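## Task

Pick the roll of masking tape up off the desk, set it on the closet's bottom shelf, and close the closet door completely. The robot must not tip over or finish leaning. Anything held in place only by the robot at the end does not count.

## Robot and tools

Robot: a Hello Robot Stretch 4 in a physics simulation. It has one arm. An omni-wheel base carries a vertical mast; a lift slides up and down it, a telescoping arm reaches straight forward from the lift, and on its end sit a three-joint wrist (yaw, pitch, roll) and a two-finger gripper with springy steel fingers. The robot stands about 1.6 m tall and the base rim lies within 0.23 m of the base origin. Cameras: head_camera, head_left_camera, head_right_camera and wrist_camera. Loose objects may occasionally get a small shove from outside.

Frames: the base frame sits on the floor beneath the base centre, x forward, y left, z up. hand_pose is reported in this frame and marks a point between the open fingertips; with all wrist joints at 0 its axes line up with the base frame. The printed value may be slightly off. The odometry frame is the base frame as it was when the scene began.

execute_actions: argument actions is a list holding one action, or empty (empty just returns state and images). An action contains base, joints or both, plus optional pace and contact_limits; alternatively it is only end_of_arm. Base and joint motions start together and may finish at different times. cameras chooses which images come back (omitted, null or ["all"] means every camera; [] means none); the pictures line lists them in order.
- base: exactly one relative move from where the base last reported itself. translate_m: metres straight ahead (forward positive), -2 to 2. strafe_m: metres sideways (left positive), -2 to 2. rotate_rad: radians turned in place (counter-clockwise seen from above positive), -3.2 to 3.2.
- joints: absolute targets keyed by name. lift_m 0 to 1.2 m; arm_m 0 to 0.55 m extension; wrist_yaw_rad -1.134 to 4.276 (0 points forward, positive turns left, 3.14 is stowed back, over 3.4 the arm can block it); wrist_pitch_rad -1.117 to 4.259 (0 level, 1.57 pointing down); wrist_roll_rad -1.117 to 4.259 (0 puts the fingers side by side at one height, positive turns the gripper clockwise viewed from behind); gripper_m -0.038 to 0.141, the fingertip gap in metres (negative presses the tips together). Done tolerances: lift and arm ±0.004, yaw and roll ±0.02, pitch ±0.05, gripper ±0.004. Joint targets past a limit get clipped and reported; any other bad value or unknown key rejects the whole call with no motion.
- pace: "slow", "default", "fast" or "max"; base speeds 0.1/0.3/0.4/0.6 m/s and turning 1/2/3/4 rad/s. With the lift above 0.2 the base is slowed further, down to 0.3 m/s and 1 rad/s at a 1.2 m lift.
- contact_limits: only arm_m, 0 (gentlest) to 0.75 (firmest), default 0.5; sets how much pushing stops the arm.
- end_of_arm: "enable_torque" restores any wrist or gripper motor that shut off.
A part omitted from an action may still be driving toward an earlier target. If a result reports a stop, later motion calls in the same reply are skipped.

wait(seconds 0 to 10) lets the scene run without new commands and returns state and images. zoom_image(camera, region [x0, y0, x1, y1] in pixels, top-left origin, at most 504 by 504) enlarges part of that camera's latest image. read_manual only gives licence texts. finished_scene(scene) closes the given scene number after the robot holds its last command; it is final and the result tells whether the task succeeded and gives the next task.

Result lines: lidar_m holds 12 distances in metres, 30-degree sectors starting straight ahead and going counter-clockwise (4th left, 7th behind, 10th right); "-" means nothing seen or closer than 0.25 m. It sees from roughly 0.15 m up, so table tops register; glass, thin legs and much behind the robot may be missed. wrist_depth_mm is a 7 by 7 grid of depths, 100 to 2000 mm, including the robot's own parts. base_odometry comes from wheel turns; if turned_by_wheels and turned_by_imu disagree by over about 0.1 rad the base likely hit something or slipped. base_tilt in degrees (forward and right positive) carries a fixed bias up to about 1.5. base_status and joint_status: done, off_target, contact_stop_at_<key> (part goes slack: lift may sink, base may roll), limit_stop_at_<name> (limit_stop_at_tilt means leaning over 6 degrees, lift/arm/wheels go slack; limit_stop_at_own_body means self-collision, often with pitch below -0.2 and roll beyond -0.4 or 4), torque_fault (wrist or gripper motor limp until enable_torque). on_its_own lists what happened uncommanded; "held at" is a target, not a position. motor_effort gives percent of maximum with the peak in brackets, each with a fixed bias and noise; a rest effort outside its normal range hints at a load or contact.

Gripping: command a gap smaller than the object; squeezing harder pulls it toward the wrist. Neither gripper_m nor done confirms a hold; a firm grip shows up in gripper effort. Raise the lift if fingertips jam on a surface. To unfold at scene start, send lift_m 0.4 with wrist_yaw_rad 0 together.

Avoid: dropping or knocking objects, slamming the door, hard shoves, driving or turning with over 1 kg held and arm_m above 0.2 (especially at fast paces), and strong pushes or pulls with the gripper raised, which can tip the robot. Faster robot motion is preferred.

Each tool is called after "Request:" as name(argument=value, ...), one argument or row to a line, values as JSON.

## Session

Request:
execute_actions(
  actions=[
    {"joints":{"lift_m":0.4,"wrist_yaw_rad":0}},
  ],
)

Scene clock: 2.40 s.
base_odometry: x=+0.000 y=+0.000 heading=+0.000 (m, m, rad; odometry frame)
turned_by_wheels: +0.000 (rad since the last result)
turned_by_imu: +0.001 (rad since the last result)
base_tilt: forward=+0.3 right=-0.2 (deg)
lidar_m: 1.77 2.14 2.24 2.56 2.47 2.56 1.11 1.05 1.12 1.25 1.20 1.30
base_status: not commanded
joint_positions: lift_m=+0.400 arm_m=-0.003 wrist_yaw_rad=+0.000 wrist_pitch_rad=-0.012 wrist_roll_rad=+0.016 gripper_m=+0.057
joint_status: all done
motor_effort: lift_m=+22(24) arm_m=-1(1) wrist_yaw_rad=-1(8) wrist_pitch_rad=-6(7) wrist_roll_rad=-1(0) gripper_m=-2(4) wheel_0=+0(0) wheel_1=-1(0) wheel_2=+0(0) (%)
hand_pose: x=+0.4568 y=-0.0873 z=+0.5814 quat_wxyz=(+1.000, +0.008, -0.006, +0.000) (m; base frame)
wrist_depth_mm: 1756 1921 - - 1708 1255 1025 / 1708 1863 - - 1661 1255 1025 / 1708 1921 - - 1661 1255 1008 / 1708 1921 - - 1708 1255 1008 / 1756 1921 1983 - 1661 1255 1025 / 1708 1863 201 1983 193 1205 1008 / 1255 1205 1397 - 1397 1160 1008
pictures: head_camera, head_left_camera, head_right_camera, wrist_camera
Images, in order (width x height): head_camera 420x560, head_left_camera 420x672, head_right_camera 420x672, wrist_camera 616x392.

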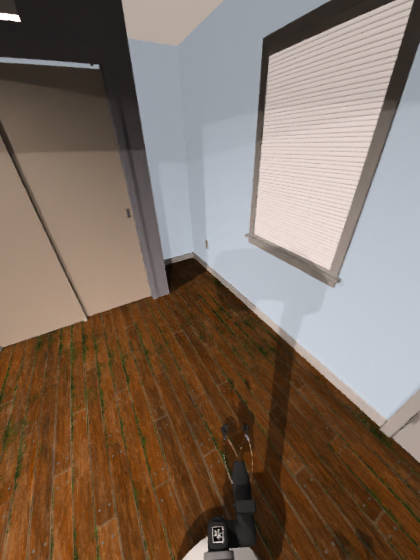

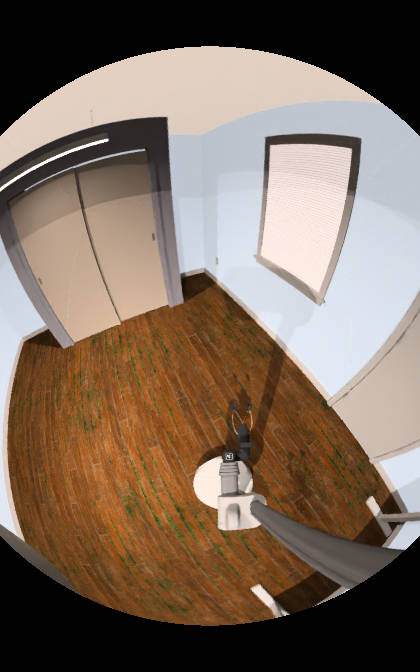

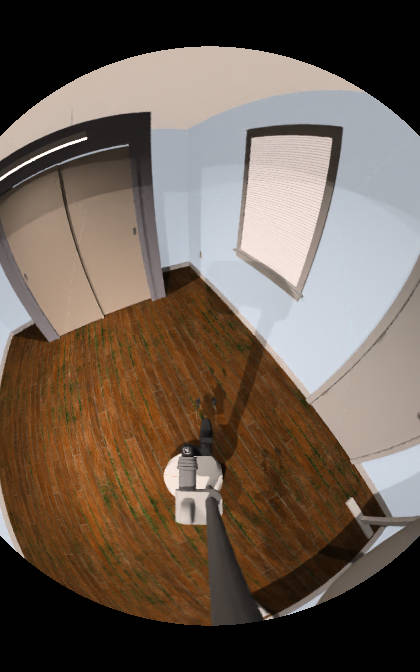

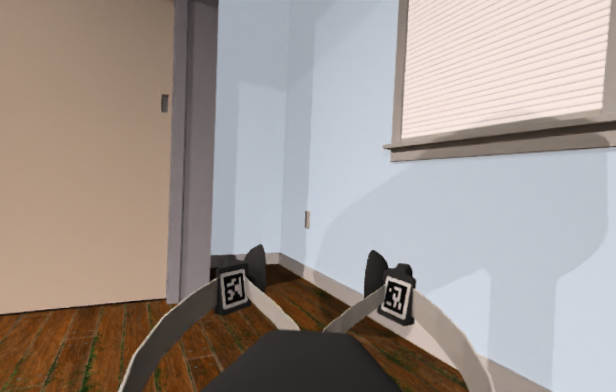

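Request:
execute_actions(
  actions=[
    {"base":{"rotate_rad":0.5},"joints":{"lift_m":0.9,"gripper_m":-0.01}},
  ],
)

Scene clock: 5.40 s.
base_odometry: x=+0.000 y=+0.000 heading=+0.500 (m, m, rad; odometry frame)
turned_by_wheels: +0.500 (rad since the last result)
turned_by_imu: +0.507 (rad since the last result)
base_tilt: forward=+0.2 right=-0.2 (deg)
lidar_m: 2.14 2.23 2.53 2.48 2.58 1.08 1.02 1.12 1.27 1.18 1.28 1.74
base_status: done
joint_positions: lift_m=+0.900 arm_m=-0.003 wrist_yaw_rad=+0.000 wrist_pitch_rad=-0.012 wrist_roll_rad=+0.016 gripper_m=-0.010
joint_status: all done
motor_effort: lift_m=+22(23) arm_m=-1(1) wrist_yaw_rad=-1(2) wrist_pitch_rad=-7(7) wrist_roll_rad=-1(1) gripper_m=-11(8) wheel_0=+0(7) wheel_1=+0(10) wheel_2=+0(8) (%)
hand_pose: x=+0.4568 y=-0.0874 z=+1.0814 quat_wxyz=(+1.000, +0.008, -0.006, +0.000) (m; base frame)
wrist_depth_mm: - 1983 1983 - 1983 - 1921 / - - 1983 - 1983 - 1921 / - - - - - - 1863 / - - - - 1983 - 1863 / - - 1983 - 1921 - 1808 / - - 181 202 183 - 1808 / - - 1983 - 1983 - 1808
pictures: head_camera, head_left_camera, head_right_camera, wrist_camera
Images, in order (width x height): head_camera 420x560, head_left_camera 420x672, head_right_camera 420x672, wrist_camera 616x392.

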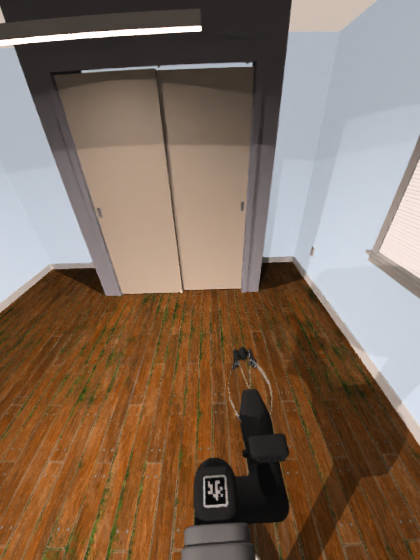

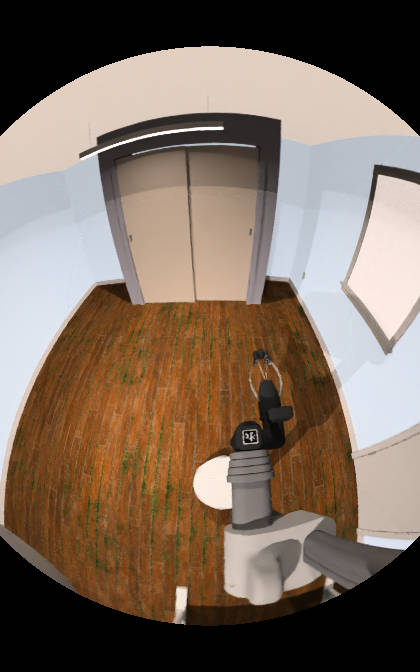

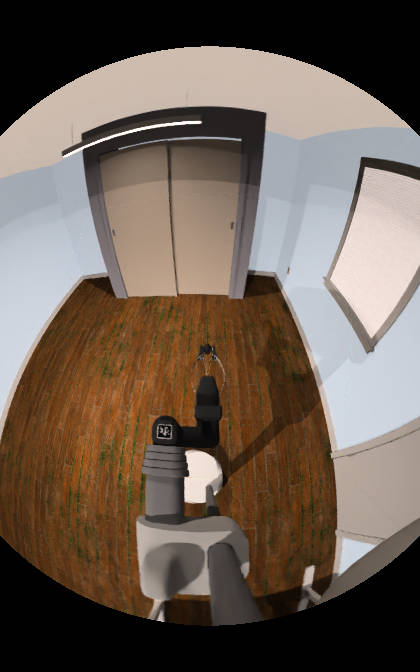

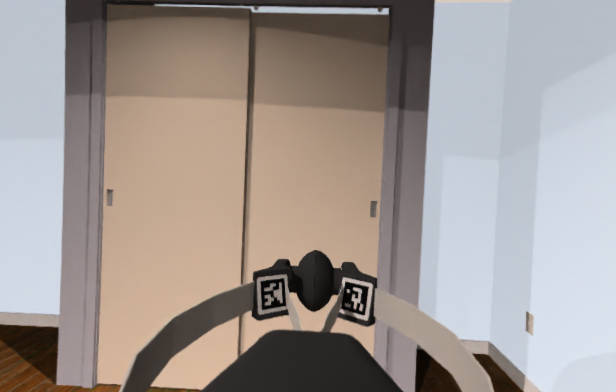

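Request:
execute_actions(
  actions=[
    {"base":{"translate_m":1.35}},
  ],
  cameras=[],
)

Request:
execute_actions(
  actions=[
    {"base":{"strafe_m":-0.22}},
  ],
  cameras=["head_camera","wrist_camera"],
)

Scene clock: 11.50 s.
base_odometry: x=+1.185 y=+0.647 heading=+0.500 (m, m, rad; odometry frame)
turned_by_wheels: +0.000 (rad since the last result)
turned_by_imu: +0.000 (rad since the last result)
base_tilt: forward=+0.4 right=-0.3 (deg)
lidar_m: 0.83 0.87 1.18 2.44 2.56 3.31 3.24 1.79 1.29 1.25 1.36 0.84
base_status: done
joint_positions: lift_m=+0.900 arm_m=-0.003 wrist_yaw_rad=+0.000 wrist_pitch_rad=-0.012 wrist_roll_rad=+0.016 gripper_m=-0.010
joint_status: not commanded
motor_effort: lift_m=+21(22) arm_m=-1(1) wrist_yaw_rad=-1(0) wrist_pitch_rad=-6(7) wrist_roll_rad=-1(1) gripper_m=-9(9) wheel_0=+2(6) wheel_1=+2(4) wheel_2=-2(11) (%)
hand_pose: x=+0.4568 y=-0.0874 z=+1.0815 quat_wxyz=(+1.000, +0.008, -0.006, +0.000) (m; base frame)
wrist_depth_mm: 603 647 640 627 621 615 539 / 609 647 640 627 621 615 530 / 615 647 640 640 621 621 535 / 609 647 640 640 627 621 539 / 621 654 640 634 634 621 544 / 615 661 181 202 184 621 544 / 615 661 654 - 634 609 559
pictures: none
No camera images: the call's "cameras" was empty. Leave "cameras" out to get every camera's image.

Scene clock: 13.53 s.
base_odometry: x=+1.290 y=+0.454 heading=+0.500 (m, m, rad; odometry frame)
turned_by_wheels: +0.000 (rad since the last result)
turned_by_imu: +0.000 (rad since the last result)
base_tilt: forward=+0.3 right=-0.4 (deg)
lidar_m: 0.80 0.89 1.19 2.64 2.80 3.31 2.82 1.49 1.08 1.01 1.10 0.79
base_status: done
joint_positions: lift_m=+0.900 arm_m=-0.003 wrist_yaw_rad=+0.000 wrist_pitch_rad=-0.012 wrist_roll_rad=+0.016 gripper_m=-0.010
joint_status: not commanded
motor_effort: lift_m=+21(21) arm_m=-1(1) wrist_yaw_rad=-1(1) wrist_pitch_rad=-7(7) wrist_roll_rad=-1(1) gripper_m=-8(10) wheel_0=+0(11) wheel_1=+0(9) wheel_2=+0(3) (%)
hand_pose: x=+0.4568 y=-0.0874 z=+1.0815 quat_wxyz=(+1.000, +0.008, -0.006, +0.000) (m; base frame)
wrist_depth_mm: 647 640 634 621 609 544 1255 / 647 640 627 627 580 544 1229 / 654 640 634 627 554 549 1281 / 654 647 634 627 554 549 1308 / 654 654 640 634 554 554 1281 / 661 647 181 202 183 554 1281 / 661 654 647 - 549 554 1308
pictures: head_camera, wrist_camera
Images, in order (width x height): head_camera 420x560, wrist_camera 616x392.

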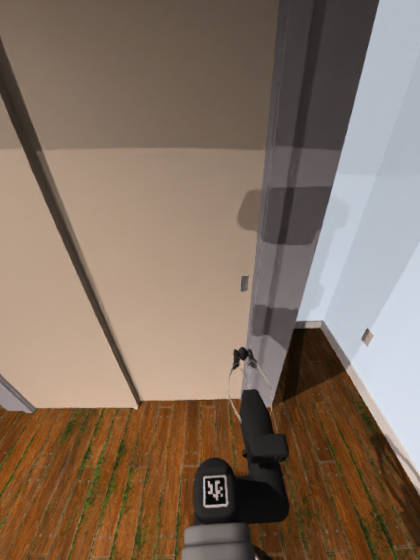

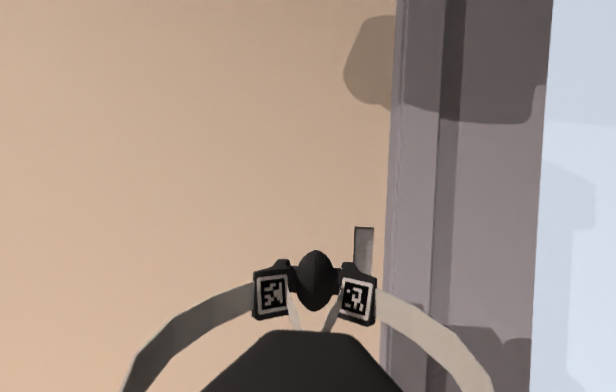

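Request:
execute_actions(
  actions=[
    {"base":{"rotate_rad":-0.06},"joints":{"lift_m":0.84,"arm_m":0.28}},
  ],
  cameras=["wrist_camera"],
)

Scene clock: 15.60 s.
base_odometry: x=+1.290 y=+0.454 heading=+0.441 (m, m, rad; odometry frame)
turned_by_wheels: -0.059 (rad since the last result)
turned_by_imu: -0.060 (rad since the last result)
base_tilt: forward=+0.5 right=-0.3 (deg)
lidar_m: 0.77 0.84 1.09 2.64 2.76 3.38 3.27 1.58 1.05 1.01 1.06 0.81
base_status: done
joint_positions: lift_m=+0.840 arm_m=+0.279 wrist_yaw_rad=+0.000 wrist_pitch_rad=-0.012 wrist_roll_rad=+0.016 gripper_m=-0.010
joint_status: all done
motor_effort: lift_m=+18(21) arm_m=+6(5) wrist_yaw_rad=-1(1) wrist_pitch_rad=-7(7) wrist_roll_rad=-1(1) gripper_m=-8(10) wheel_0=+1(6) wheel_1=+3(6) wheel_2=+2(6) (%)
hand_pose: x=+0.7383 y=-0.0874 z=+1.0218 quat_wxyz=(+1.000, +0.008, -0.006, +0.000) (m; base frame)
wrist_depth_mm: 343 342 342 343 342 267 281 / 342 342 343 345 330 268 282 / 343 343 347 347 322 270 283 / 343 343 347 347 312 271 285 / 347 349 347 349 304 272 286 / 347 349 181 202 183 287 287 / 349 349 349 - 276 289 290
pictures: wrist_camera
Images, in order (width x height): wrist_camera 616x392.

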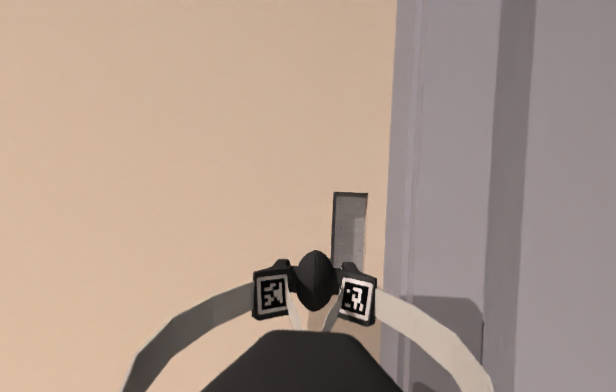

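Request:
execute_actions(
  actions=[
    {"base":{"strafe_m":-0.02},"joints":{"arm_m":0.45,"lift_m":0.845},"contact_limits":{"arm_m":0.2},"pace":"slow"},
  ],
  cameras=["wrist_camera"],
)

Request:
execute_actions(
  actions=[],
  cameras=[],
)

Scene clock: 17.93 s.
base_odometry: x=+1.298 y=+0.436 heading=+0.440 (m, m, rad; odometry frame)
turned_by_wheels: -0.001 (rad since the last result)
turned_by_imu: +0.002 (rad since the last result)
base_tilt: forward=+0.3 right=-0.3 (deg)
lidar_m: 0.80 0.87 1.06 2.66 2.77 3.37 3.27 1.53 1.09 1.00 1.07 0.81
base_status: done
joint_positions: lift_m=+0.845 arm_m=+0.399 wrist_yaw_rad=-0.008 wrist_pitch_rad=-0.012 wrist_roll_rad=+0.016 gripper_m=-0.010
joint_status: arm_m contact_stop (moved +0.120 of +0.171); the others done
on_its_own: arm_m is slack since a contact_stop (your +0.450 is given up); wrist_yaw_rad is at rest, and its effort (+22) is outside its rest range (-13 to +13)
motor_effort: lift_m=+20(24) arm_m=+0(17) wrist_yaw_rad=+22(32) wrist_pitch_rad=-5(8) wrist_roll_rad=-1(1) gripper_m=-6(8) wheel_0=-1(7) wheel_1=+0(5) wheel_2=-8(10) (%)
contact_limits: arm_m 0.2
hand_pose: x=+0.8580 y=-0.0896 z=+1.0266 quat_wxyz=(+1.000, +0.008, -0.006, -0.004) (m; base frame)
wrist_depth_mm: 224 224 226 227 224 150 151 / 224 226 227 227 217 151 151 / 227 228 229 229 212 151 152 / 227 228 229 229 206 153 153 / 229 230 230 230 201 153 153 / 229 230 181 191 173 154 154 / 230 231 232 - 171 154 155
pictures: wrist_camera
Images, in order (width x height): wrist_camera 616x392.

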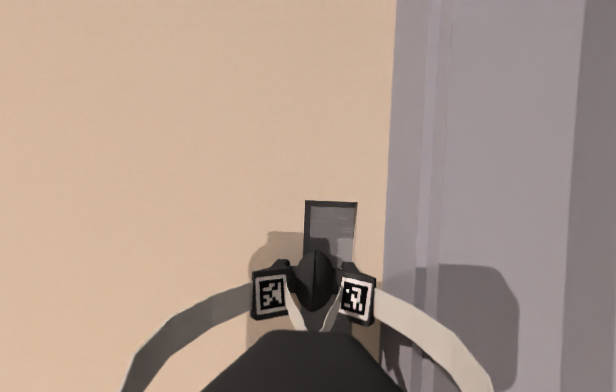

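not run: a stop came earlier in this reply.

Request:
execute_actions(
  actions=[
    {"base":{"strafe_m":0.3},"joints":{"arm_m":0.41},"contact_limits":{"arm_m":0.3},"pace":"slow"},
  ],
  cameras=["head_camera","wrist_camera"],
)

Scene clock: 22.17 s.
base_odometry: x=+1.171 y=+0.707 heading=+0.439 (m, m, rad; odometry frame)
turned_by_wheels: -0.001 (rad since the last result)
turned_by_imu: -0.001 (rad since the last result)
base_tilt: forward=+0.2 right=-0.2 (deg)
lidar_m: 0.81 0.79 1.11 2.38 2.46 3.31 3.29 1.98 1.37 1.29 1.36 0.90
base_status: done
joint_positions: lift_m=+0.845 arm_m=+0.392 wrist_yaw_rad=-0.013 wrist_pitch_rad=-0.012 wrist_roll_rad=+0.016 gripper_m=-0.010
joint_status: arm_m contact_stop (moved -0.007 of +0.011)
on_its_own: arm_m is slack since a contact_stop (your +0.410 is given up); wrist_yaw_rad is at rest, and its effort (+36) is outside its rest range (-13 to +13)
motor_effort: lift_m=+20(20) arm_m=+0(15) wrist_yaw_rad=+36(52) wrist_pitch_rad=-5(6) wrist_roll_rad=-1(1) gripper_m=-7(8) wheel_0=-5(15) wheel_1=+2(10) wheel_2=-12(14) (%)
contact_limits: arm_m 0.3
hand_pose: x=+0.8505 y=-0.0911 z=+1.0266 quat_wxyz=(+1.000, +0.008, -0.006, -0.006) (m; base frame)
wrist_depth_mm: 224 223 225 227 229 809 627 / 224 226 226 227 229 904 627 / 225 226 228 229 496 759 585 / 227 227 229 229 904 891 621 / 227 229 230 230 931 891 621 / 229 230 182 190 184 750 615 / 229 229 232 - 512 512 554
pictures: head_camera, wrist_camera
Images, in order (width x height): head_camera 420x560, wrist_camera 616x392.

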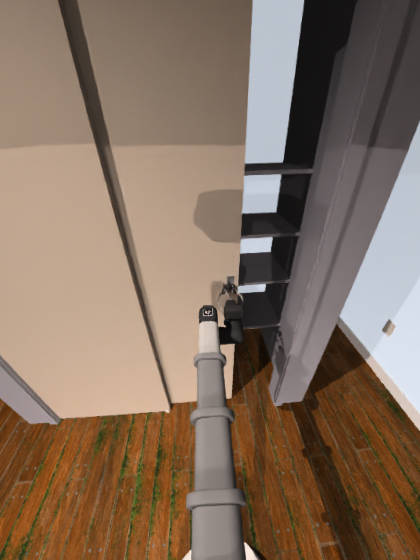

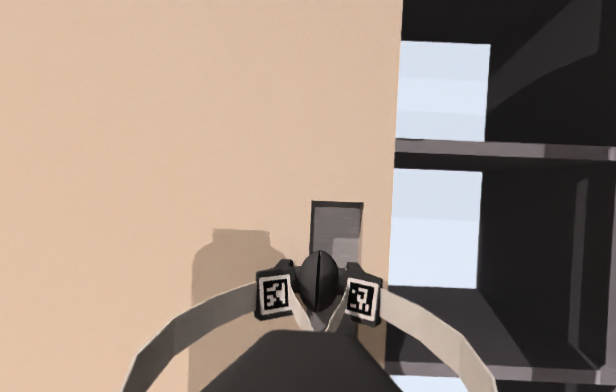

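Request:
execute_actions(
  actions=[
    {"base":{"strafe_m":0.18},"joints":{"arm_m":0.40},"contact_limits":{"arm_m":0.3},"pace":"slow"},
  ],
  cameras=["head_camera","wrist_camera"],
)

Scene clock: 25.17 s.
base_odometry: x=+1.094 y=+0.870 heading=+0.438 (m, m, rad; odometry frame)
turned_by_wheels: -0.001 (rad since the last result)
turned_by_imu: -0.003 (rad since the last result)
base_tilt: forward=+0.2 right=-0.3 (deg)
lidar_m: 0.75 0.81 1.07 2.19 2.29 3.09 3.27 2.22 1.60 1.47 1.15 0.98
base_status: done
joint_positions: lift_m=+0.845 arm_m=+0.387 wrist_yaw_rad=-0.012 wrist_pitch_rad=-0.013 wrist_roll_rad=+0.016 gripper_m=-0.010
joint_status: arm_m contact_stop (moved -0.005 of +0.008)
on_its_own: arm_m is slack since a contact_stop (your +0.400 is given up); wrist_yaw_rad is at rest, and its effort (+35) is outside its rest range (-13 to +13)
motor_effort: lift_m=+19(20) arm_m=+0(16) wrist_yaw_rad=+35(62) wrist_pitch_rad=-5(6) wrist_roll_rad=-1(1) gripper_m=-7(10) wheel_0=-4(17) wheel_1=+3(6) wheel_2=-12(17) (%)
contact_limits: arm_m 0.3
hand_pose: x=+0.8452 y=-0.0910 z=+1.0266 quat_wxyz=(+1.000, +0.008, -0.006, -0.006) (m; base frame)
wrist_depth_mm: 222 224 224 227 228 798 798 / 223 224 226 228 229 917 866 / 224 226 227 229 500 917 798 / 225 227 229 229 917 917 854 / 226 228 229 230 917 946 854 / 228 229 180 202 185 759 778 / 228 229 231 - 512 517 564
pictures: head_camera, wrist_camera
Images, in order (width x height): head_camera 420x560, wrist_camera 616x392.

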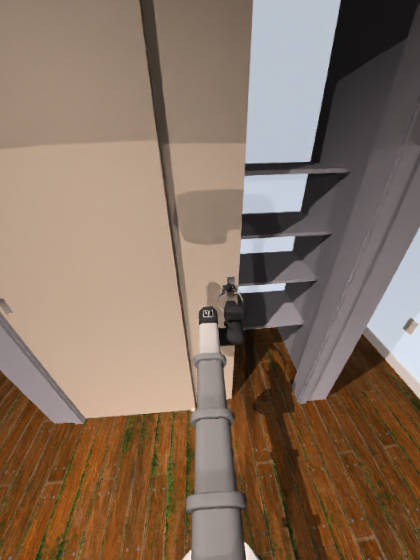

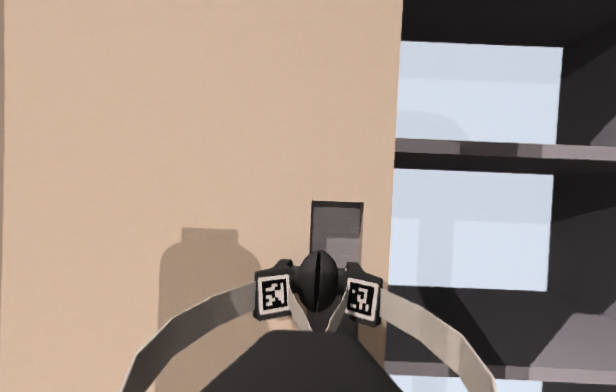

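Request:
execute_actions(
  actions=[
    {"joints":{"arm_m":0.0,"wrist_yaw_rad":0}},
  ],
  cameras=[],
)

Request:
execute_actions(
  actions=[
    {"base":{"strafe_m":-0.2},"joints":{"lift_m":0.45,"gripper_m":0.12}},
  ],
  cameras=["wrist_camera"],
)

Request:
execute_actions(
  actions=[
    {"base":{"rotate_rad":3.1},"joints":{"lift_m":0.7}},
  ],
)

Scene clock: 27.60 s.
base_odometry: x=+1.094 y=+0.870 heading=+0.439 (m, m, rad; odometry frame)
turned_by_wheels: +0.001 (rad since the last result)
turned_by_imu: +0.002 (rad since the last result)
base_tilt: forward=+0.2 right=-0.3 (deg)
lidar_m: 0.77 0.81 1.08 2.18 2.26 3.06 3.28 2.22 1.59 1.48 1.14 0.96
base_status: not commanded
joint_positions: lift_m=+0.845 arm_m=+0.001 wrist_yaw_rad=+0.000 wrist_pitch_rad=-0.012 wrist_roll_rad=+0.016 gripper_m=-0.010
joint_status: all done
motor_effort: lift_m=+20(20) arm_m=-6(7) wrist_yaw_rad=+0(35) wrist_pitch_rad=-7(7) wrist_roll_rad=-1(1) gripper_m=-10(10) wheel_0=-1(4) wheel_1=+1(3) wheel_2=-3(12) (%)
hand_pose: x=+0.4605 y=-0.0874 z=+1.0264 quat_wxyz=(+1.000, +0.008, -0.006, +0.000) (m; base frame)
wrist_depth_mm: 554 559 609 609 1308 1205 891 / 559 559 609 609 1255 1182 917 / 564 569 621 615 1308 1308 904 / 564 564 609 615 1308 1255 891 / 569 574 621 621 1308 1255 878 / 569 569 182 202 185 1078 891 / 569 574 621 - 1336 1160 878
pictures: none
No camera images: the call's "cameras" was empty. Leave "cameras" out to get every camera's image.

Scene clock: 30.20 s.
base_odometry: x=+1.179 y=+0.689 heading=+0.439 (m, m, rad; odometry frame)
turned_by_wheels: +0.000 (rad since the last result)
turned_by_imu: +0.000 (rad since the last result)
base_tilt: forward=+0.2 right=-0.2 (deg)
lidar_m: 0.81 0.83 1.07 2.40 2.49 3.30 3.26 1.95 1.37 1.27 1.33 0.88
base_status: done
joint_positions: lift_m=+0.450 arm_m=+0.001 wrist_yaw_rad=+0.000 wrist_pitch_rad=-0.012 wrist_roll_rad=+0.016 gripper_m=+0.120
joint_status: all done
motor_effort: lift_m=+18(18) arm_m=-6(6) wrist_yaw_rad=-1(1) wrist_pitch_rad=-7(7) wrist_roll_rad=-1(1) gripper_m=-3(9) wheel_0=+0(9) wheel_1=-1(13) wheel_2=+0(1) (%)
hand_pose: x=+0.4605 y=-0.0874 z=+0.6318 quat_wxyz=(+1.000, +0.008, -0.006, +0.000) (m; base frame)
wrist_depth_mm: 569 615 615 1060 1042 891 554 / 569 615 621 1281 1308 931 549 / 574 621 621 1308 1308 891 554 / 569 627 627 1336 1308 904 554 / 574 621 627 1281 1308 654 554 / 580 627 627 1336 904 615 569 / 580 634 627 - 1336 647 569
pictures: wrist_camera
Images, in order (width x height): wrist_camera 616x392.

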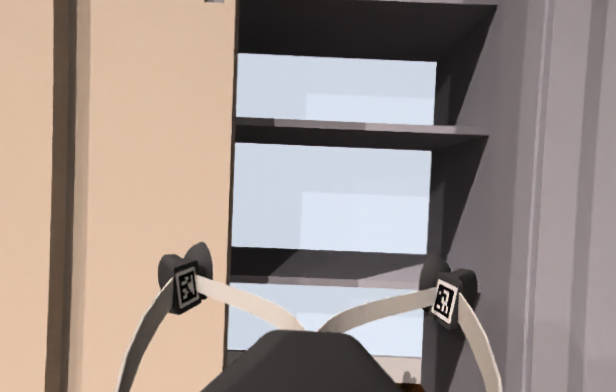

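Scene clock: 33.03 s.
base_odometry: x=+1.179 y=+0.689 heading=-2.745 (m, m, rad; odometry frame)
turned_by_wheels: +3.100 (rad since the last result)
turned_by_imu: +3.139 (rad since the last result)
base_tilt: forward=+0.2 right=-0.2 (deg)
lidar_m: 2.39 2.00 1.37 1.26 1.35 0.86 0.83 0.83 1.07 2.43 2.48 3.26
base_status: done
joint_positions: lift_m=+0.700 arm_m=+0.001 wrist_yaw_rad=+0.000 wrist_pitch_rad=-0.012 wrist_roll_rad=+0.016 gripper_m=+0.120
joint_status: all done
motor_effort: lift_m=+22(25) arm_m=-6(6) wrist_yaw_rad=-1(2) wrist_pitch_rad=-7(7) wrist_roll_rad=-1(1) gripper_m=-3(0) wheel_0=-3(8) wheel_1=-1(9) wheel_2=-2(11) (%)
hand_pose: x=+0.4605 y=-0.0874 z=+0.8814 quat_wxyz=(+1.000, +0.008, -0.006, +0.000) (m; base frame)
wrist_depth_mm: - - - - - - - / - - - - - - - / - - - - - - - / - - - - - - - / - - - - - - - / - - - - - - - / 1921 1983 - - - - -
pictures: head_camera, head_left_camera, head_right_camera, wrist_camera
Images, in order (width x height): head_camera 420x560, head_left_camera 420x672, head_right_camera 420x672, wrist_camera 616x392.

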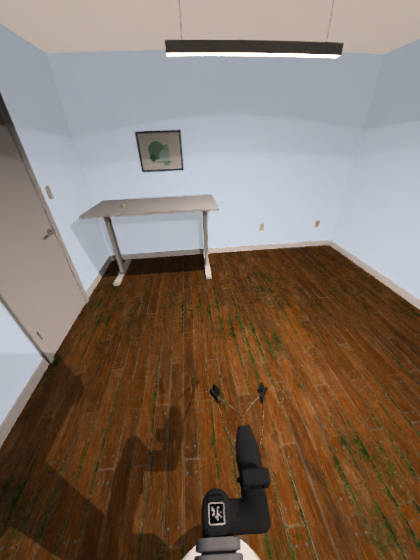

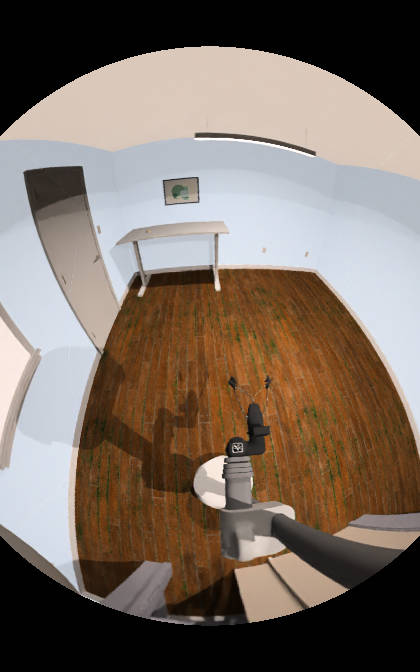

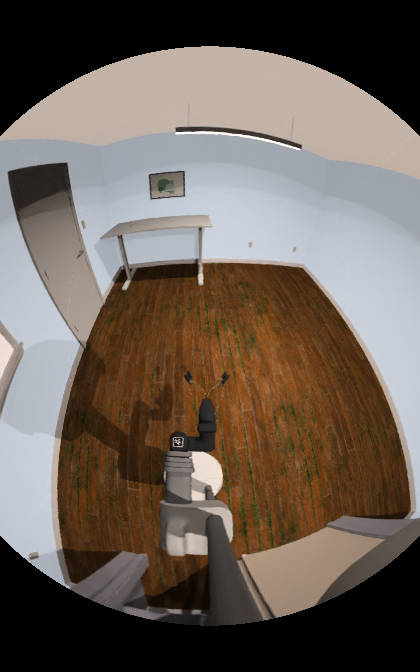

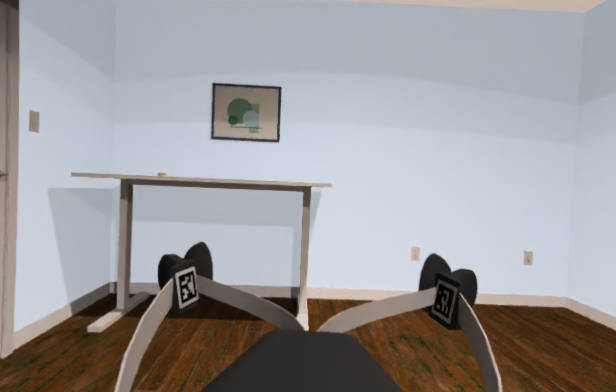

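Request:
execute_actions(
  actions=[
    {"base":{"translate_m":1.2},"joints":{"lift_m":0.9}},
  ],
  cameras=[],
)

Request:
execute_actions(
  actions=[
    {"base":{"strafe_m":0.65}},
  ],
  cameras=["head_camera","wrist_camera"],
)

Scene clock: 38.67 s.
base_odometry: x=+0.073 y=+0.226 heading=-2.745 (m, m, rad; odometry frame)
turned_by_wheels: +0.000 (rad since the last result)
turned_by_imu: +0.000 (rad since the last result)
base_tilt: forward=+0.3 right=-0.4 (deg)
lidar_m: 1.17 1.20 1.45 1.38 1.41 1.84 1.97 2.02 2.50 2.33 2.38 2.17
base_status: done
joint_positions: lift_m=+0.900 arm_m=+0.001 wrist_yaw_rad=+0.000 wrist_pitch_rad=-0.012 wrist_roll_rad=+0.016 gripper_m=+0.120
joint_status: all done
motor_effort: lift_m=+21(24) arm_m=-6(6) wrist_yaw_rad=-2(0) wrist_pitch_rad=-7(7) wrist_roll_rad=-1(1) gripper_m=-2(1) wheel_0=+2(6) wheel_1=+3(4) wheel_2=+0(13) (%)
hand_pose: x=+0.4605 y=-0.0874 z=+1.0815 quat_wxyz=(+1.000, +0.008, -0.006, +0.000) (m; base frame)
wrist_depth_mm: 1808 1808 1863 1863 1863 1921 1983 / 1808 1756 1863 1863 1921 1921 1863 / 1808 1808 1808 1863 1863 1983 1983 / 1808 1863 1756 1863 1921 1921 1983 / 1281 1281 1160 1537 1921 1983 1921 / 1808 1863 1863 1863 1863 1983 1983 / 1808 1808 1863 - 1921 1921 1921
pictures: none
No camera images: the call's "cameras" was empty. Leave "cameras" out to get every camera's image.

Scene clock: 42.17 s.
base_odometry: x=+0.324 y=-0.374 heading=-2.745 (m, m, rad; odometry frame)
turned_by_wheels: +0.000 (rad since the last result)
turned_by_imu: +0.003 (rad since the last result)
base_tilt: forward=+0.1 right=-0.2 (deg)
lidar_m: 1.16 1.07 0.78 0.71 0.76 0.98 1.99 2.18 2.71 2.97 3.06 1.23
base_status: done
joint_positions: lift_m=+0.900 arm_m=+0.001 wrist_yaw_rad=+0.000 wrist_pitch_rad=-0.012 wrist_roll_rad=+0.016 gripper_m=+0.120
joint_status: not commanded
motor_effort: lift_m=+21(21) arm_m=-6(6) wrist_yaw_rad=-1(0) wrist_pitch_rad=-7(7) wrist_roll_rad=-1(1) gripper_m=-2(3) wheel_0=-1(9) wheel_1=+1(9) wheel_2=+0(1) (%)
hand_pose: x=+0.4605 y=-0.0874 z=+1.0815 quat_wxyz=(+1.000, +0.008, -0.006, +0.000) (m; base frame)
wrist_depth_mm: 1308 1756 1756 1863 1808 1863 1808 / 1308 1808 1808 1808 1808 1863 1808 / 1308 1756 1808 1808 1863 1808 1863 / 1336 1756 1756 1863 1863 1863 1863 / 1205 1281 1160 1255 1281 1366 1863 / 1336 1336 1808 1863 1863 1863 1921 / 1397 1808 1808 - 1863 1863 1921
pictures: head_camera, wrist_camera
Images, in order (width x height): head_camera 420x560, wrist_camera 616x392.

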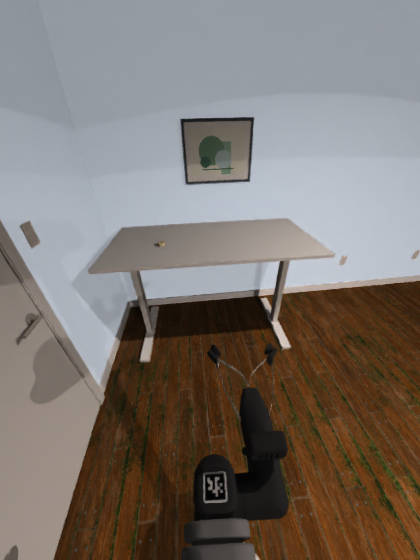

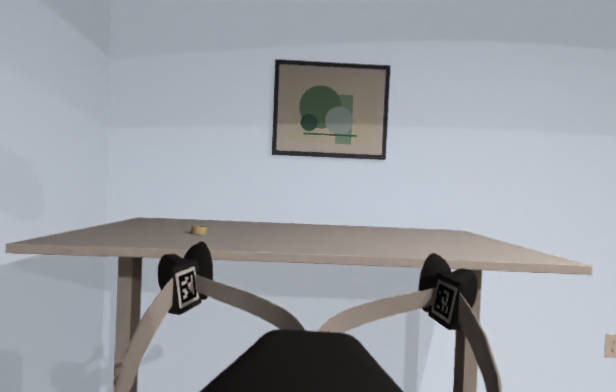

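Request:
execute_actions(
  actions=[
    {"base":{"strafe_m":0.39},"joints":{"lift_m":0.85}},
  ],
  cameras=[],
)

Request:
execute_actions(
  actions=[
    {"base":{"translate_m":0.8}},
  ],
  cameras=["head_camera","wrist_camera"],
)

Scene clock: 45.10 s.
base_odometry: x=+0.475 y=-0.733 heading=-2.745 (m, m, rad; odometry frame)
turned_by_wheels: +0.000 (rad since the last result)
turned_by_imu: +0.002 (rad since the last result)
base_tilt: forward=+0.1 right=-0.4 (deg)
lidar_m: 1.14 0.52 0.37 0.32 0.38 0.49 1.10 2.08 2.76 3.38 2.99 1.23
base_status: done
joint_positions: lift_m=+0.850 arm_m=+0.001 wrist_yaw_rad=+0.000 wrist_pitch_rad=-0.012 wrist_roll_rad=+0.016 gripper_m=+0.120
joint_status: all done
motor_effort: lift_m=+18(19) arm_m=-6(6) wrist_yaw_rad=-1(1) wrist_pitch_rad=-7(7) wrist_roll_rad=-1(1) gripper_m=+0(1) wheel_0=-1(10) wheel_1=+2(11) wheel_2=+0(1) (%)
hand_pose: x=+0.4605 y=-0.0874 z=+1.0317 quat_wxyz=(+1.000, +0.008, -0.006, +0.000) (m; base frame)
wrist_depth_mm: 676 1078 1756 1756 1756 1808 1808 / 676 1098 1756 1808 1756 1808 1808 / 683 1118 1756 1808 1808 1808 1808 / 691 1138 1863 1808 1808 1808 1863 / 699 1078 1008 1808 1756 1308 1397 / 699 1025 1308 1808 1808 1863 1863 / 715 1098 1808 - 1863 1863 1863
pictures: none
No camera images: the call's "cameras" was empty. Leave "cameras" out to get every camera's image.

Scene clock: 49.23 s.
base_odometry: x=-0.263 y=-1.043 heading=-2.744 (m, m, rad; odometry frame)
turned_by_wheels: +0.000 (rad since the last result)
turned_by_imu: +0.000 (rad since the last result)
base_tilt: forward=+0.3 right=-0.3 (deg)
lidar_m: 0.35 0.36 0.40 0.34 0.38 0.54 1.38 3.06 3.54 3.31 0.57 0.39
base_status: done
joint_positions: lift_m=+0.850 arm_m=+0.001 wrist_yaw_rad=+0.000 wrist_pitch_rad=-0.012 wrist_roll_rad=+0.016 gripper_m=+0.120
joint_status: not commanded
motor_effort: lift_m=+18(18) arm_m=-6(6) wrist_yaw_rad=+0(0) wrist_pitch_rad=-7(8) wrist_roll_rad=-1(1) gripper_m=-1(1) wheel_0=+2(6) wheel_1=+2(6) wheel_2=-2(11) (%)
hand_pose: x=+0.4605 y=-0.0874 z=+1.0317 quat_wxyz=(+1.000, +0.008, -0.006, +0.000) (m; base frame)
wrist_depth_mm: 798 946 931 960 946 960 960 / 809 946 946 960 946 946 960 / 820 946 960 976 991 976 991 / 809 960 946 960 960 991 991 / 750 661 691 732 778 831 891 / 368 345 325 394 342 362 439 / 260 260 279 - 281 281 294
pictures: head_camera, wrist_camera
Images, in order (width x height): head_camera 420x560, wrist_camera 616x392.

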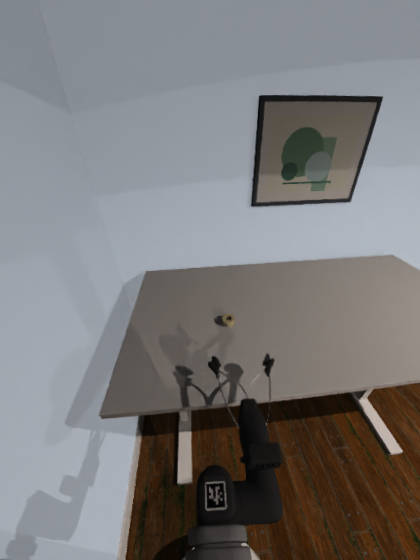

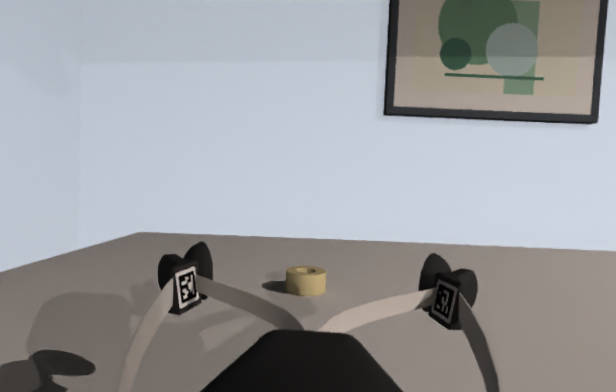

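Request:
execute_actions(
  actions=[
    {"base":{"strafe_m":0.013},"joints":{"arm_m":0.17,"lift_m":0.822}},
  ],
  cameras=["wrist_camera"],
)

Scene clock: 50.93 s.
base_odometry: x=-0.258 y=-1.055 heading=-2.745 (m, m, rad; odometry frame)
turned_by_wheels: +0.000 (rad since the last result)
turned_by_imu: +0.000 (rad since the last result)
base_tilt: forward=+0.3 right=-0.3 (deg)
lidar_m: 0.38 0.38 0.39 0.32 0.36 0.53 1.35 3.04 3.55 3.35 0.57 0.41
base_status: done
joint_positions: lift_m=+0.822 arm_m=+0.169 wrist_yaw_rad=+0.000 wrist_pitch_rad=-0.012 wrist_roll_rad=+0.016 gripper_m=+0.120
joint_status: all done
motor_effort: lift_m=+17(20) arm_m=+6(8) wrist_yaw_rad=-1(0) wrist_pitch_rad=-6(7) wrist_roll_rad=-1(1) gripper_m=-2(2) wheel_0=-3(7) wheel_1=+2(11) wheel_2=+0(1) (%)
hand_pose: x=+0.6283 y=-0.0874 z=+1.0038 quat_wxyz=(+1.000, +0.008, -0.006, +0.000) (m; base frame)
wrist_depth_mm: 768 768 788 778 778 788 788 / 768 778 788 788 798 778 788 / 768 778 798 809 798 820 809 / 778 788 788 809 809 809 831 / 492 512 539 564 603 640 691 / 286 268 253 256 265 281 342 / 202 203 220 - 218 220 228
pictures: wrist_camera
Images, in order (width x height): wrist_camera 616x392.

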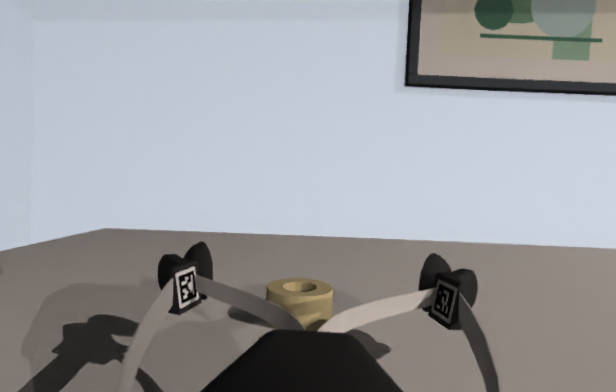

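Request:
execute_actions(
  actions=[
    {"base":{"strafe_m":0.01},"joints":{"wrist_pitch_rad":0.11,"arm_m":0.235},"pace":"slow"},
  ],
  cameras=["wrist_camera"],
)

Scene clock: 53.03 s.
base_odometry: x=-0.254 y=-1.064 heading=-2.745 (m, m, rad; odometry frame)
turned_by_wheels: +0.000 (rad since the last result)
turned_by_imu: +0.000 (rad since the last result)
base_tilt: forward=+0.2 right=-0.3 (deg)
lidar_m: 0.38 0.39 0.37 0.31 0.37 0.50 1.28 3.07 3.55 3.35 0.57 0.40
base_status: done
joint_positions: lift_m=+0.823 arm_m=+0.233 wrist_yaw_rad=-0.003 wrist_pitch_rad=+0.091 wrist_roll_rad=+0.017 gripper_m=+0.120
joint_status: all done
on_its_own: wrist_pitch_rad is at rest, and its effort (+55) is outside its rest range (-23 to +23)
motor_effort: lift_m=+4(18) arm_m=+8(9) wrist_yaw_rad=+9(16) wrist_pitch_rad=+55(58) wrist_roll_rad=-6(6) gripper_m=-2(3) wheel_0=-3(10) wheel_1=+2(6) wheel_2=-4(3) (%)
hand_pose: x=+0.6914 y=-0.0884 z=+0.9753 quat_wxyz=(+0.999, +0.009, +0.045, -0.002) (m; base frame)
wrist_depth_mm: 676 683 683 699 691 691 691 / 691 691 699 715 715 723 732 / 699 707 707 723 732 732 741 / 707 707 715 723 741 750 750 / 373 384 397 413 427 449 473 / 244 233 223 200 230 241 283 / 183 184 196 - 196 196 204
pictures: wrist_camera
Images, in order (width x height): wrist_camera 616x392.

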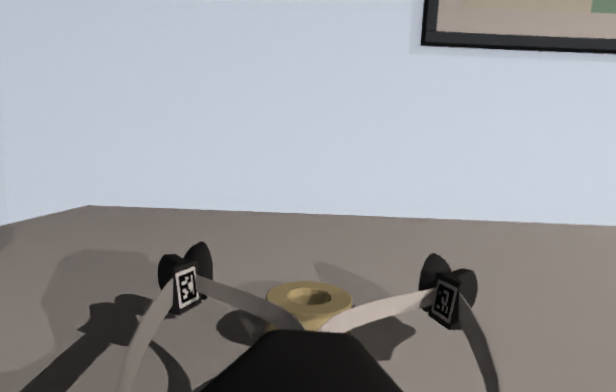

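Pressing on table; raise slightly, then close.

Request:
execute_actions(
  actions=[
    {"joints":{"lift_m":0.832,"arm_m":0.245},"pace":"slow"},
  ],
  cameras=[],
)

Request:
execute_actions(
  actions=[
    {"joints":{"gripper_m":-0.01},"pace":"slow"},
  ],
  cameras=["wrist_camera"],
)

Request:
execute_actions(
  actions=[
    {"joints":{"lift_m":0.9},"pace":"slow"},
  ],
  cameras=["wrist_camera"],
)

Scene clock: 54.03 s.
base_odometry: x=-0.254 y=-1.064 heading=-2.745 (m, m, rad; odometry frame)
turned_by_wheels: +0.000 (rad since the last result)
turned_by_imu: +0.000 (rad since the last result)
base_tilt: forward=+0.1 right=-0.3 (deg)
lidar_m: 0.34 0.39 0.37 0.31 0.35 0.52 1.31 3.06 3.54 3.35 0.58 0.39
base_status: not commanded
joint_positions: lift_m=+0.832 arm_m=+0.244 wrist_yaw_rad=-0.002 wrist_pitch_rad=+0.104 wrist_roll_rad=+0.016 gripper_m=+0.120
joint_status: all done
motor_effort: lift_m=+16(14) arm_m=+7(8) wrist_yaw_rad=+5(9) wrist_pitch_rad=+16(54) wrist_roll_rad=-3(6) gripper_m=-1(0) wheel_0=-3(3) wheel_1=+1(2) wheel_2=-4(4) (%)
hand_pose: x=+0.7014 y=-0.0879 z=+0.9805 quat_wxyz=(+0.999, +0.008, +0.052, -0.001) (m; base frame)
wrist_depth_mm: 661 661 676 683 691 668 668 / 676 683 683 691 707 699 707 / 691 699 699 707 715 715 732 / 699 699 707 715 723 732 741 / 345 355 366 375 392 404 421 / 236 224 213 190 220 229 267 / 178 179 190 - 190 189 196
pictures: none
No camera images: the call's "cameras" was empty. Leave "cameras" out to get every camera's image.

Scene clock: 58.87 s.
base_odometry: x=-0.254 y=-1.064 heading=-2.745 (m, m, rad; odometry frame)
turned_by_wheels: +0.000 (rad since the last result)
turned_by_imu: +0.001 (rad since the last result)
base_tilt: forward=+0.4 right=-0.1 (deg)
lidar_m: 0.34 0.37 0.38 0.32 0.35 0.52 1.28 3.08 3.57 3.35 0.55 0.39
base_status: not commanded
joint_positions: lift_m=+0.832 arm_m=+0.244 wrist_yaw_rad=-0.002 wrist_pitch_rad=+0.104 wrist_roll_rad=+0.016 gripper_m=-0.009
joint_status: all done
motor_effort: lift_m=+16(16) arm_m=+7(7) wrist_yaw_rad=+4(4) wrist_pitch_rad=+16(16) wrist_roll_rad=-3(3) gripper_m=-17(18) wheel_0=-3(3) wheel_1=+2(2) wheel_2=-4(4) (%)
hand_pose: x=+0.7014 y=-0.0879 z=+0.9805 quat_wxyz=(+0.999, +0.008, +0.052, -0.001) (m; base frame)
wrist_depth_mm: 668 668 668 676 683 668 668 / 676 676 691 691 699 707 707 / 691 699 707 707 707 707 732 / 699 707 715 707 732 732 741 / 343 355 366 377 392 404 421 / 235 236 186 196 183 259 267 / 178 172 190 - 189 174 196
pictures: wrist_camera
Images, in order (width x height): wrist_camera 616x392.

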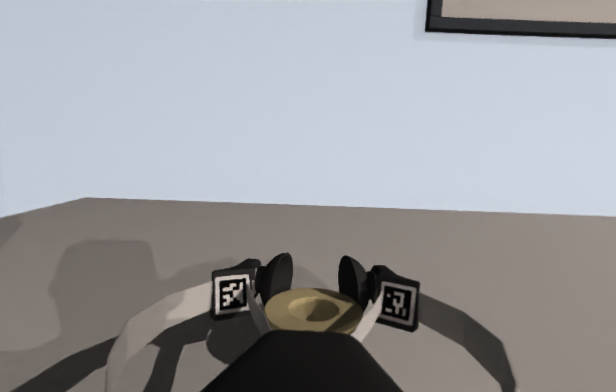

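Scene clock: 60.33 s.
base_odometry: x=-0.254 y=-1.064 heading=-2.745 (m, m, rad; odometry frame)
turned_by_wheels: +0.000 (rad since the last result)
turned_by_imu: +0.000 (rad since the last result)
base_tilt: forward=+0.2 right=-0.2 (deg)
lidar_m: 0.33 0.35 0.38 0.32 0.35 0.52 1.32 3.04 3.55 3.35 0.57 0.40
base_status: not commanded
joint_positions: lift_m=+0.900 arm_m=+0.244 wrist_yaw_rad=+0.000 wrist_pitch_rad=+0.112 wrist_roll_rad=+0.016 gripper_m=-0.009
joint_status: all done
motor_effort: lift_m=+23(24) arm_m=+6(7) wrist_yaw_rad=+1(5) wrist_pitch_rad=-6(16) wrist_roll_rad=-2(3) gripper_m=-17(16) wheel_0=-3(3) wheel_1=+2(2) wheel_2=-3(4) (%)
hand_pose: x=+0.7015 y=-0.0875 z=+1.0457 quat_wxyz=(+0.998, +0.008, +0.056, -0.001) (m; base frame)
wrist_depth_mm: 661 661 668 676 683 668 668 / 676 676 691 691 699 707 707 / 691 691 699 699 715 715 723 / 707 715 715 732 732 723 732 / 530 539 554 564 580 603 627 / 362 366 187 195 184 397 404 / 276 265 294 - 291 267 303
pictures: wrist_camera
Images, in order (width x height): wrist_camera 616x392.

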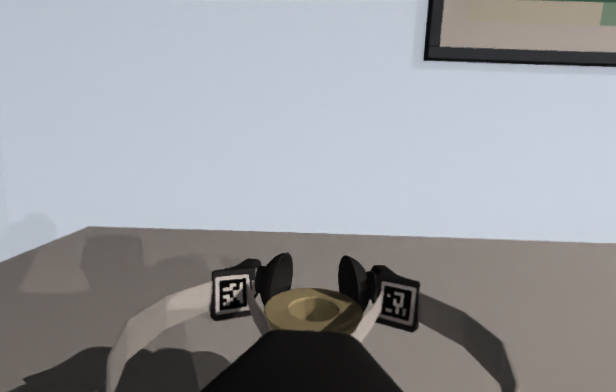

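Request:
execute_actions(
  actions=[
    {"base":{"translate_m":-0.8},"joints":{"arm_m":0.0,"gripper_m":-0.025}},
  ],
  cameras=["wrist_camera"],
)

Request:
execute_actions(
  actions=[
    {"base":{"strafe_m":-1.06},"joints":{"lift_m":0.4}},
  ],
  cameras=[],
)

Request:
execute_actions(
  actions=[
    {"base":{"rotate_rad":3.1}},
  ],
  cameras=[],
)

Request:
execute_actions(
  actions=[
    {"base":{"translate_m":1.45}},
  ],
  cameras=["head_camera","wrist_camera"],
)

Scene clock: 64.70 s.
base_odometry: x=+0.484 y=-0.755 heading=-2.745 (m, m, rad; odometry frame)
turned_by_wheels: +0.000 (rad since the last result)
turned_by_imu: +0.002 (rad since the last result)
base_tilt: forward=+0.2 right=-0.2 (deg)
lidar_m: 1.13 0.50 0.33 0.31 0.33 0.46 1.01 2.08 2.75 3.39 2.99 1.25
base_status: done
joint_positions: lift_m=+0.900 arm_m=+0.001 wrist_yaw_rad=+0.000 wrist_pitch_rad=+0.113 wrist_roll_rad=+0.016 gripper_m=-0.024
joint_status: all done
motor_effort: lift_m=+22(22) arm_m=-6(8) wrist_yaw_rad=+0(1) wrist_pitch_rad=-8(8) wrist_roll_rad=-2(2) gripper_m=-18(19) wheel_0=-1(7) wheel_1=-3(7) wheel_2=+1(8) (%)
hand_pose: x=+0.4587 y=-0.0874 z=+1.0456 quat_wxyz=(+0.998, +0.008, +0.056, +0.000) (m; base frame)
wrist_depth_mm: 647 1042 1708 1708 1661 1708 1708 / 647 1042 1708 1708 1708 1708 1756 / 647 1060 1808 1756 1808 1808 1808 / 654 1078 1366 1464 1229 1308 1397 / 654 1078 1808 1863 1921 1921 1863 / 676 946 183 193 180 1921 1983 / 683 1118 1808 - 1921 1808 1863
pictures: wrist_camera
Images, in order (width x height): wrist_camera 616x392.

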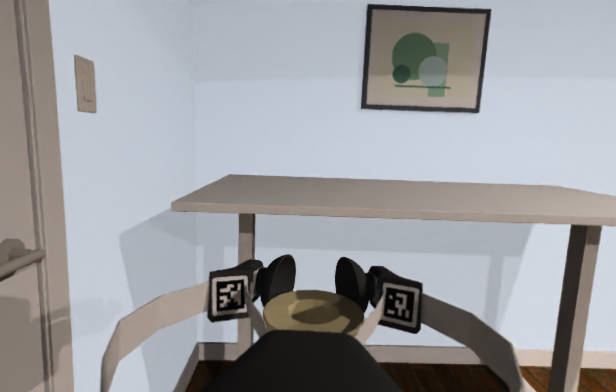

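Scene clock: 69.57 s.
base_odometry: x=+0.074 y=+0.223 heading=-2.745 (m, m, rad; odometry frame)
turned_by_wheels: +0.000 (rad since the last result)
turned_by_imu: -0.001 (rad since the last result)
base_tilt: forward=+0.3 right=-0.2 (deg)
lidar_m: 1.20 1.25 1.46 1.37 1.41 1.82 2.00 2.05 2.50 2.34 2.39 2.14
base_status: done
joint_positions: lift_m=+0.400 arm_m=+0.001 wrist_yaw_rad=+0.000 wrist_pitch_rad=+0.113 wrist_roll_rad=+0.016 gripper_m=-0.024
joint_status: all done
motor_effort: lift_m=+19(21) arm_m=-6(6) wrist_yaw_rad=+0(0) wrist_pitch_rad=-8(8) wrist_roll_rad=-2(2) gripper_m=-20(18) wheel_0=-1(10) wheel_1=+0(11) wheel_2=+0(1) (%)
hand_pose: x=+0.4587 y=-0.0874 z=+0.5459 quat_wxyz=(+0.998, +0.008, +0.056, +0.000) (m; base frame)
wrist_depth_mm: 1160 1118 1078 1138 1756 1808 1756 / 1808 1756 1756 1808 1863 1808 1863 / 1863 1756 1808 1808 1863 1863 1921 / 1863 1863 1863 1863 1863 1921 1983 / 1863 1921 1921 1921 1921 1983 1983 / 1336 1281 183 193 180 1464 1499 / 1008 991 1078 - 1078 991 1098
pictures: none
No camera images: the call's "cameras" was empty. Leave "cameras" out to get every camera's image.

Scene clock: 72.40 s.
base_odometry: x=+0.074 y=+0.223 heading=+0.354 (m, m, rad; odometry frame)
turned_by_wheels: +3.099 (rad since the last result)
turned_by_imu: +3.139 (rad since the last result)
base_tilt: forward=+0.2 right=-0.3 (deg)
lidar_m: 1.98 2.00 2.51 2.32 2.37 2.18 1.24 1.25 1.47 1.35 1.41 1.78
base_status: done
joint_positions: lift_m=+0.400 arm_m=+0.001 wrist_yaw_rad=+0.000 wrist_pitch_rad=+0.113 wrist_roll_rad=+0.016 gripper_m=-0.024
joint_status: not commanded
motor_effort: lift_m=+18(19) arm_m=-6(6) wrist_yaw_rad=-2(1) wrist_pitch_rad=-8(8) wrist_roll_rad=-2(2) gripper_m=-18(20) wheel_0=-2(8) wheel_1=-2(6) wheel_2=-4(8) (%)
hand_pose: x=+0.4587 y=-0.0874 z=+0.5459 quat_wxyz=(+0.998, +0.008, +0.056, +0.000) (m; base frame)
wrist_depth_mm: 1618 1661 1708 - 1863 - 1708 / 1661 1756 1756 - 1808 - 1756 / 1708 1756 1756 - 1863 - 1756 / 1756 1863 1863 - - - 1708 / 1808 1808 1863 - 1921 - 1708 / 1336 1255 183 193 180 1499 1499 / 1008 976 1078 - 1078 976 1118
pictures: none
No camera images: the call's "cameras" was empty. Leave "cameras" out to get every camera's image.

Scene clock: 78.70 s.
base_odometry: x=+1.434 y=+0.726 heading=+0.354 (m, m, rad; odometry frame)
turned_by_wheels: +0.000 (rad since the last result)
turned_by_imu: +0.000 (rad since the last result)
base_tilt: forward=+0.3 right=-0.3 (deg)
lidar_m: 0.60 0.56 0.72 2.45 2.48 3.20 3.52 2.01 1.34 1.22 1.26 0.64
base_status: done
joint_positions: lift_m=+0.400 arm_m=+0.001 wrist_yaw_rad=+0.000 wrist_pitch_rad=+0.113 wrist_roll_rad=+0.016 gripper_m=-0.024
joint_status: not commanded
motor_effort: lift_m=+18(18) arm_m=-6(6) wrist_yaw_rad=-1(1) wrist_pitch_rad=-8(8) wrist_roll_rad=-2(2) gripper_m=-19(19) wheel_0=+1(7) wheel_1=+1(8) wheel_2=+0(9) (%)
hand_pose: x=+0.4587 y=-0.0874 z=+0.5459 quat_wxyz=(+0.998, +0.008, +0.056, +0.000) (m; base frame)
wrist_depth_mm: 340 715 683 676 723 627 353 / 347 991 1008 1025 1042 668 349 / 355 1008 1042 1042 1060 661 349 / 362 1008 1025 1060 960 661 345 / 368 1060 661 691 866 647 345 / 379 1078 183 193 180 424 347 / 387 976 1078 - 1025 445 353
pictures: head_camera, wrist_camera
Images, in order (width x height): head_camera 420x560, wrist_camera 616x392.

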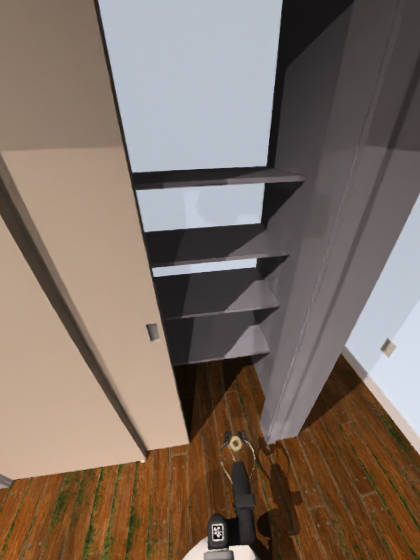

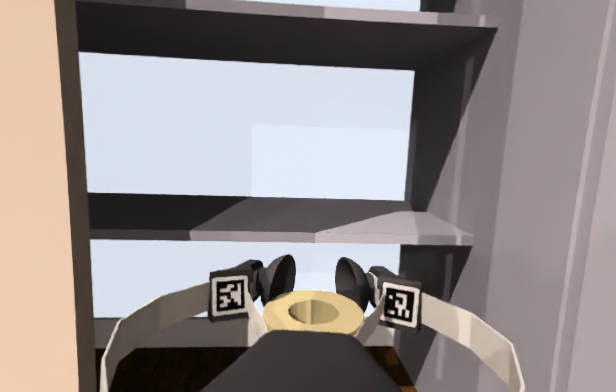

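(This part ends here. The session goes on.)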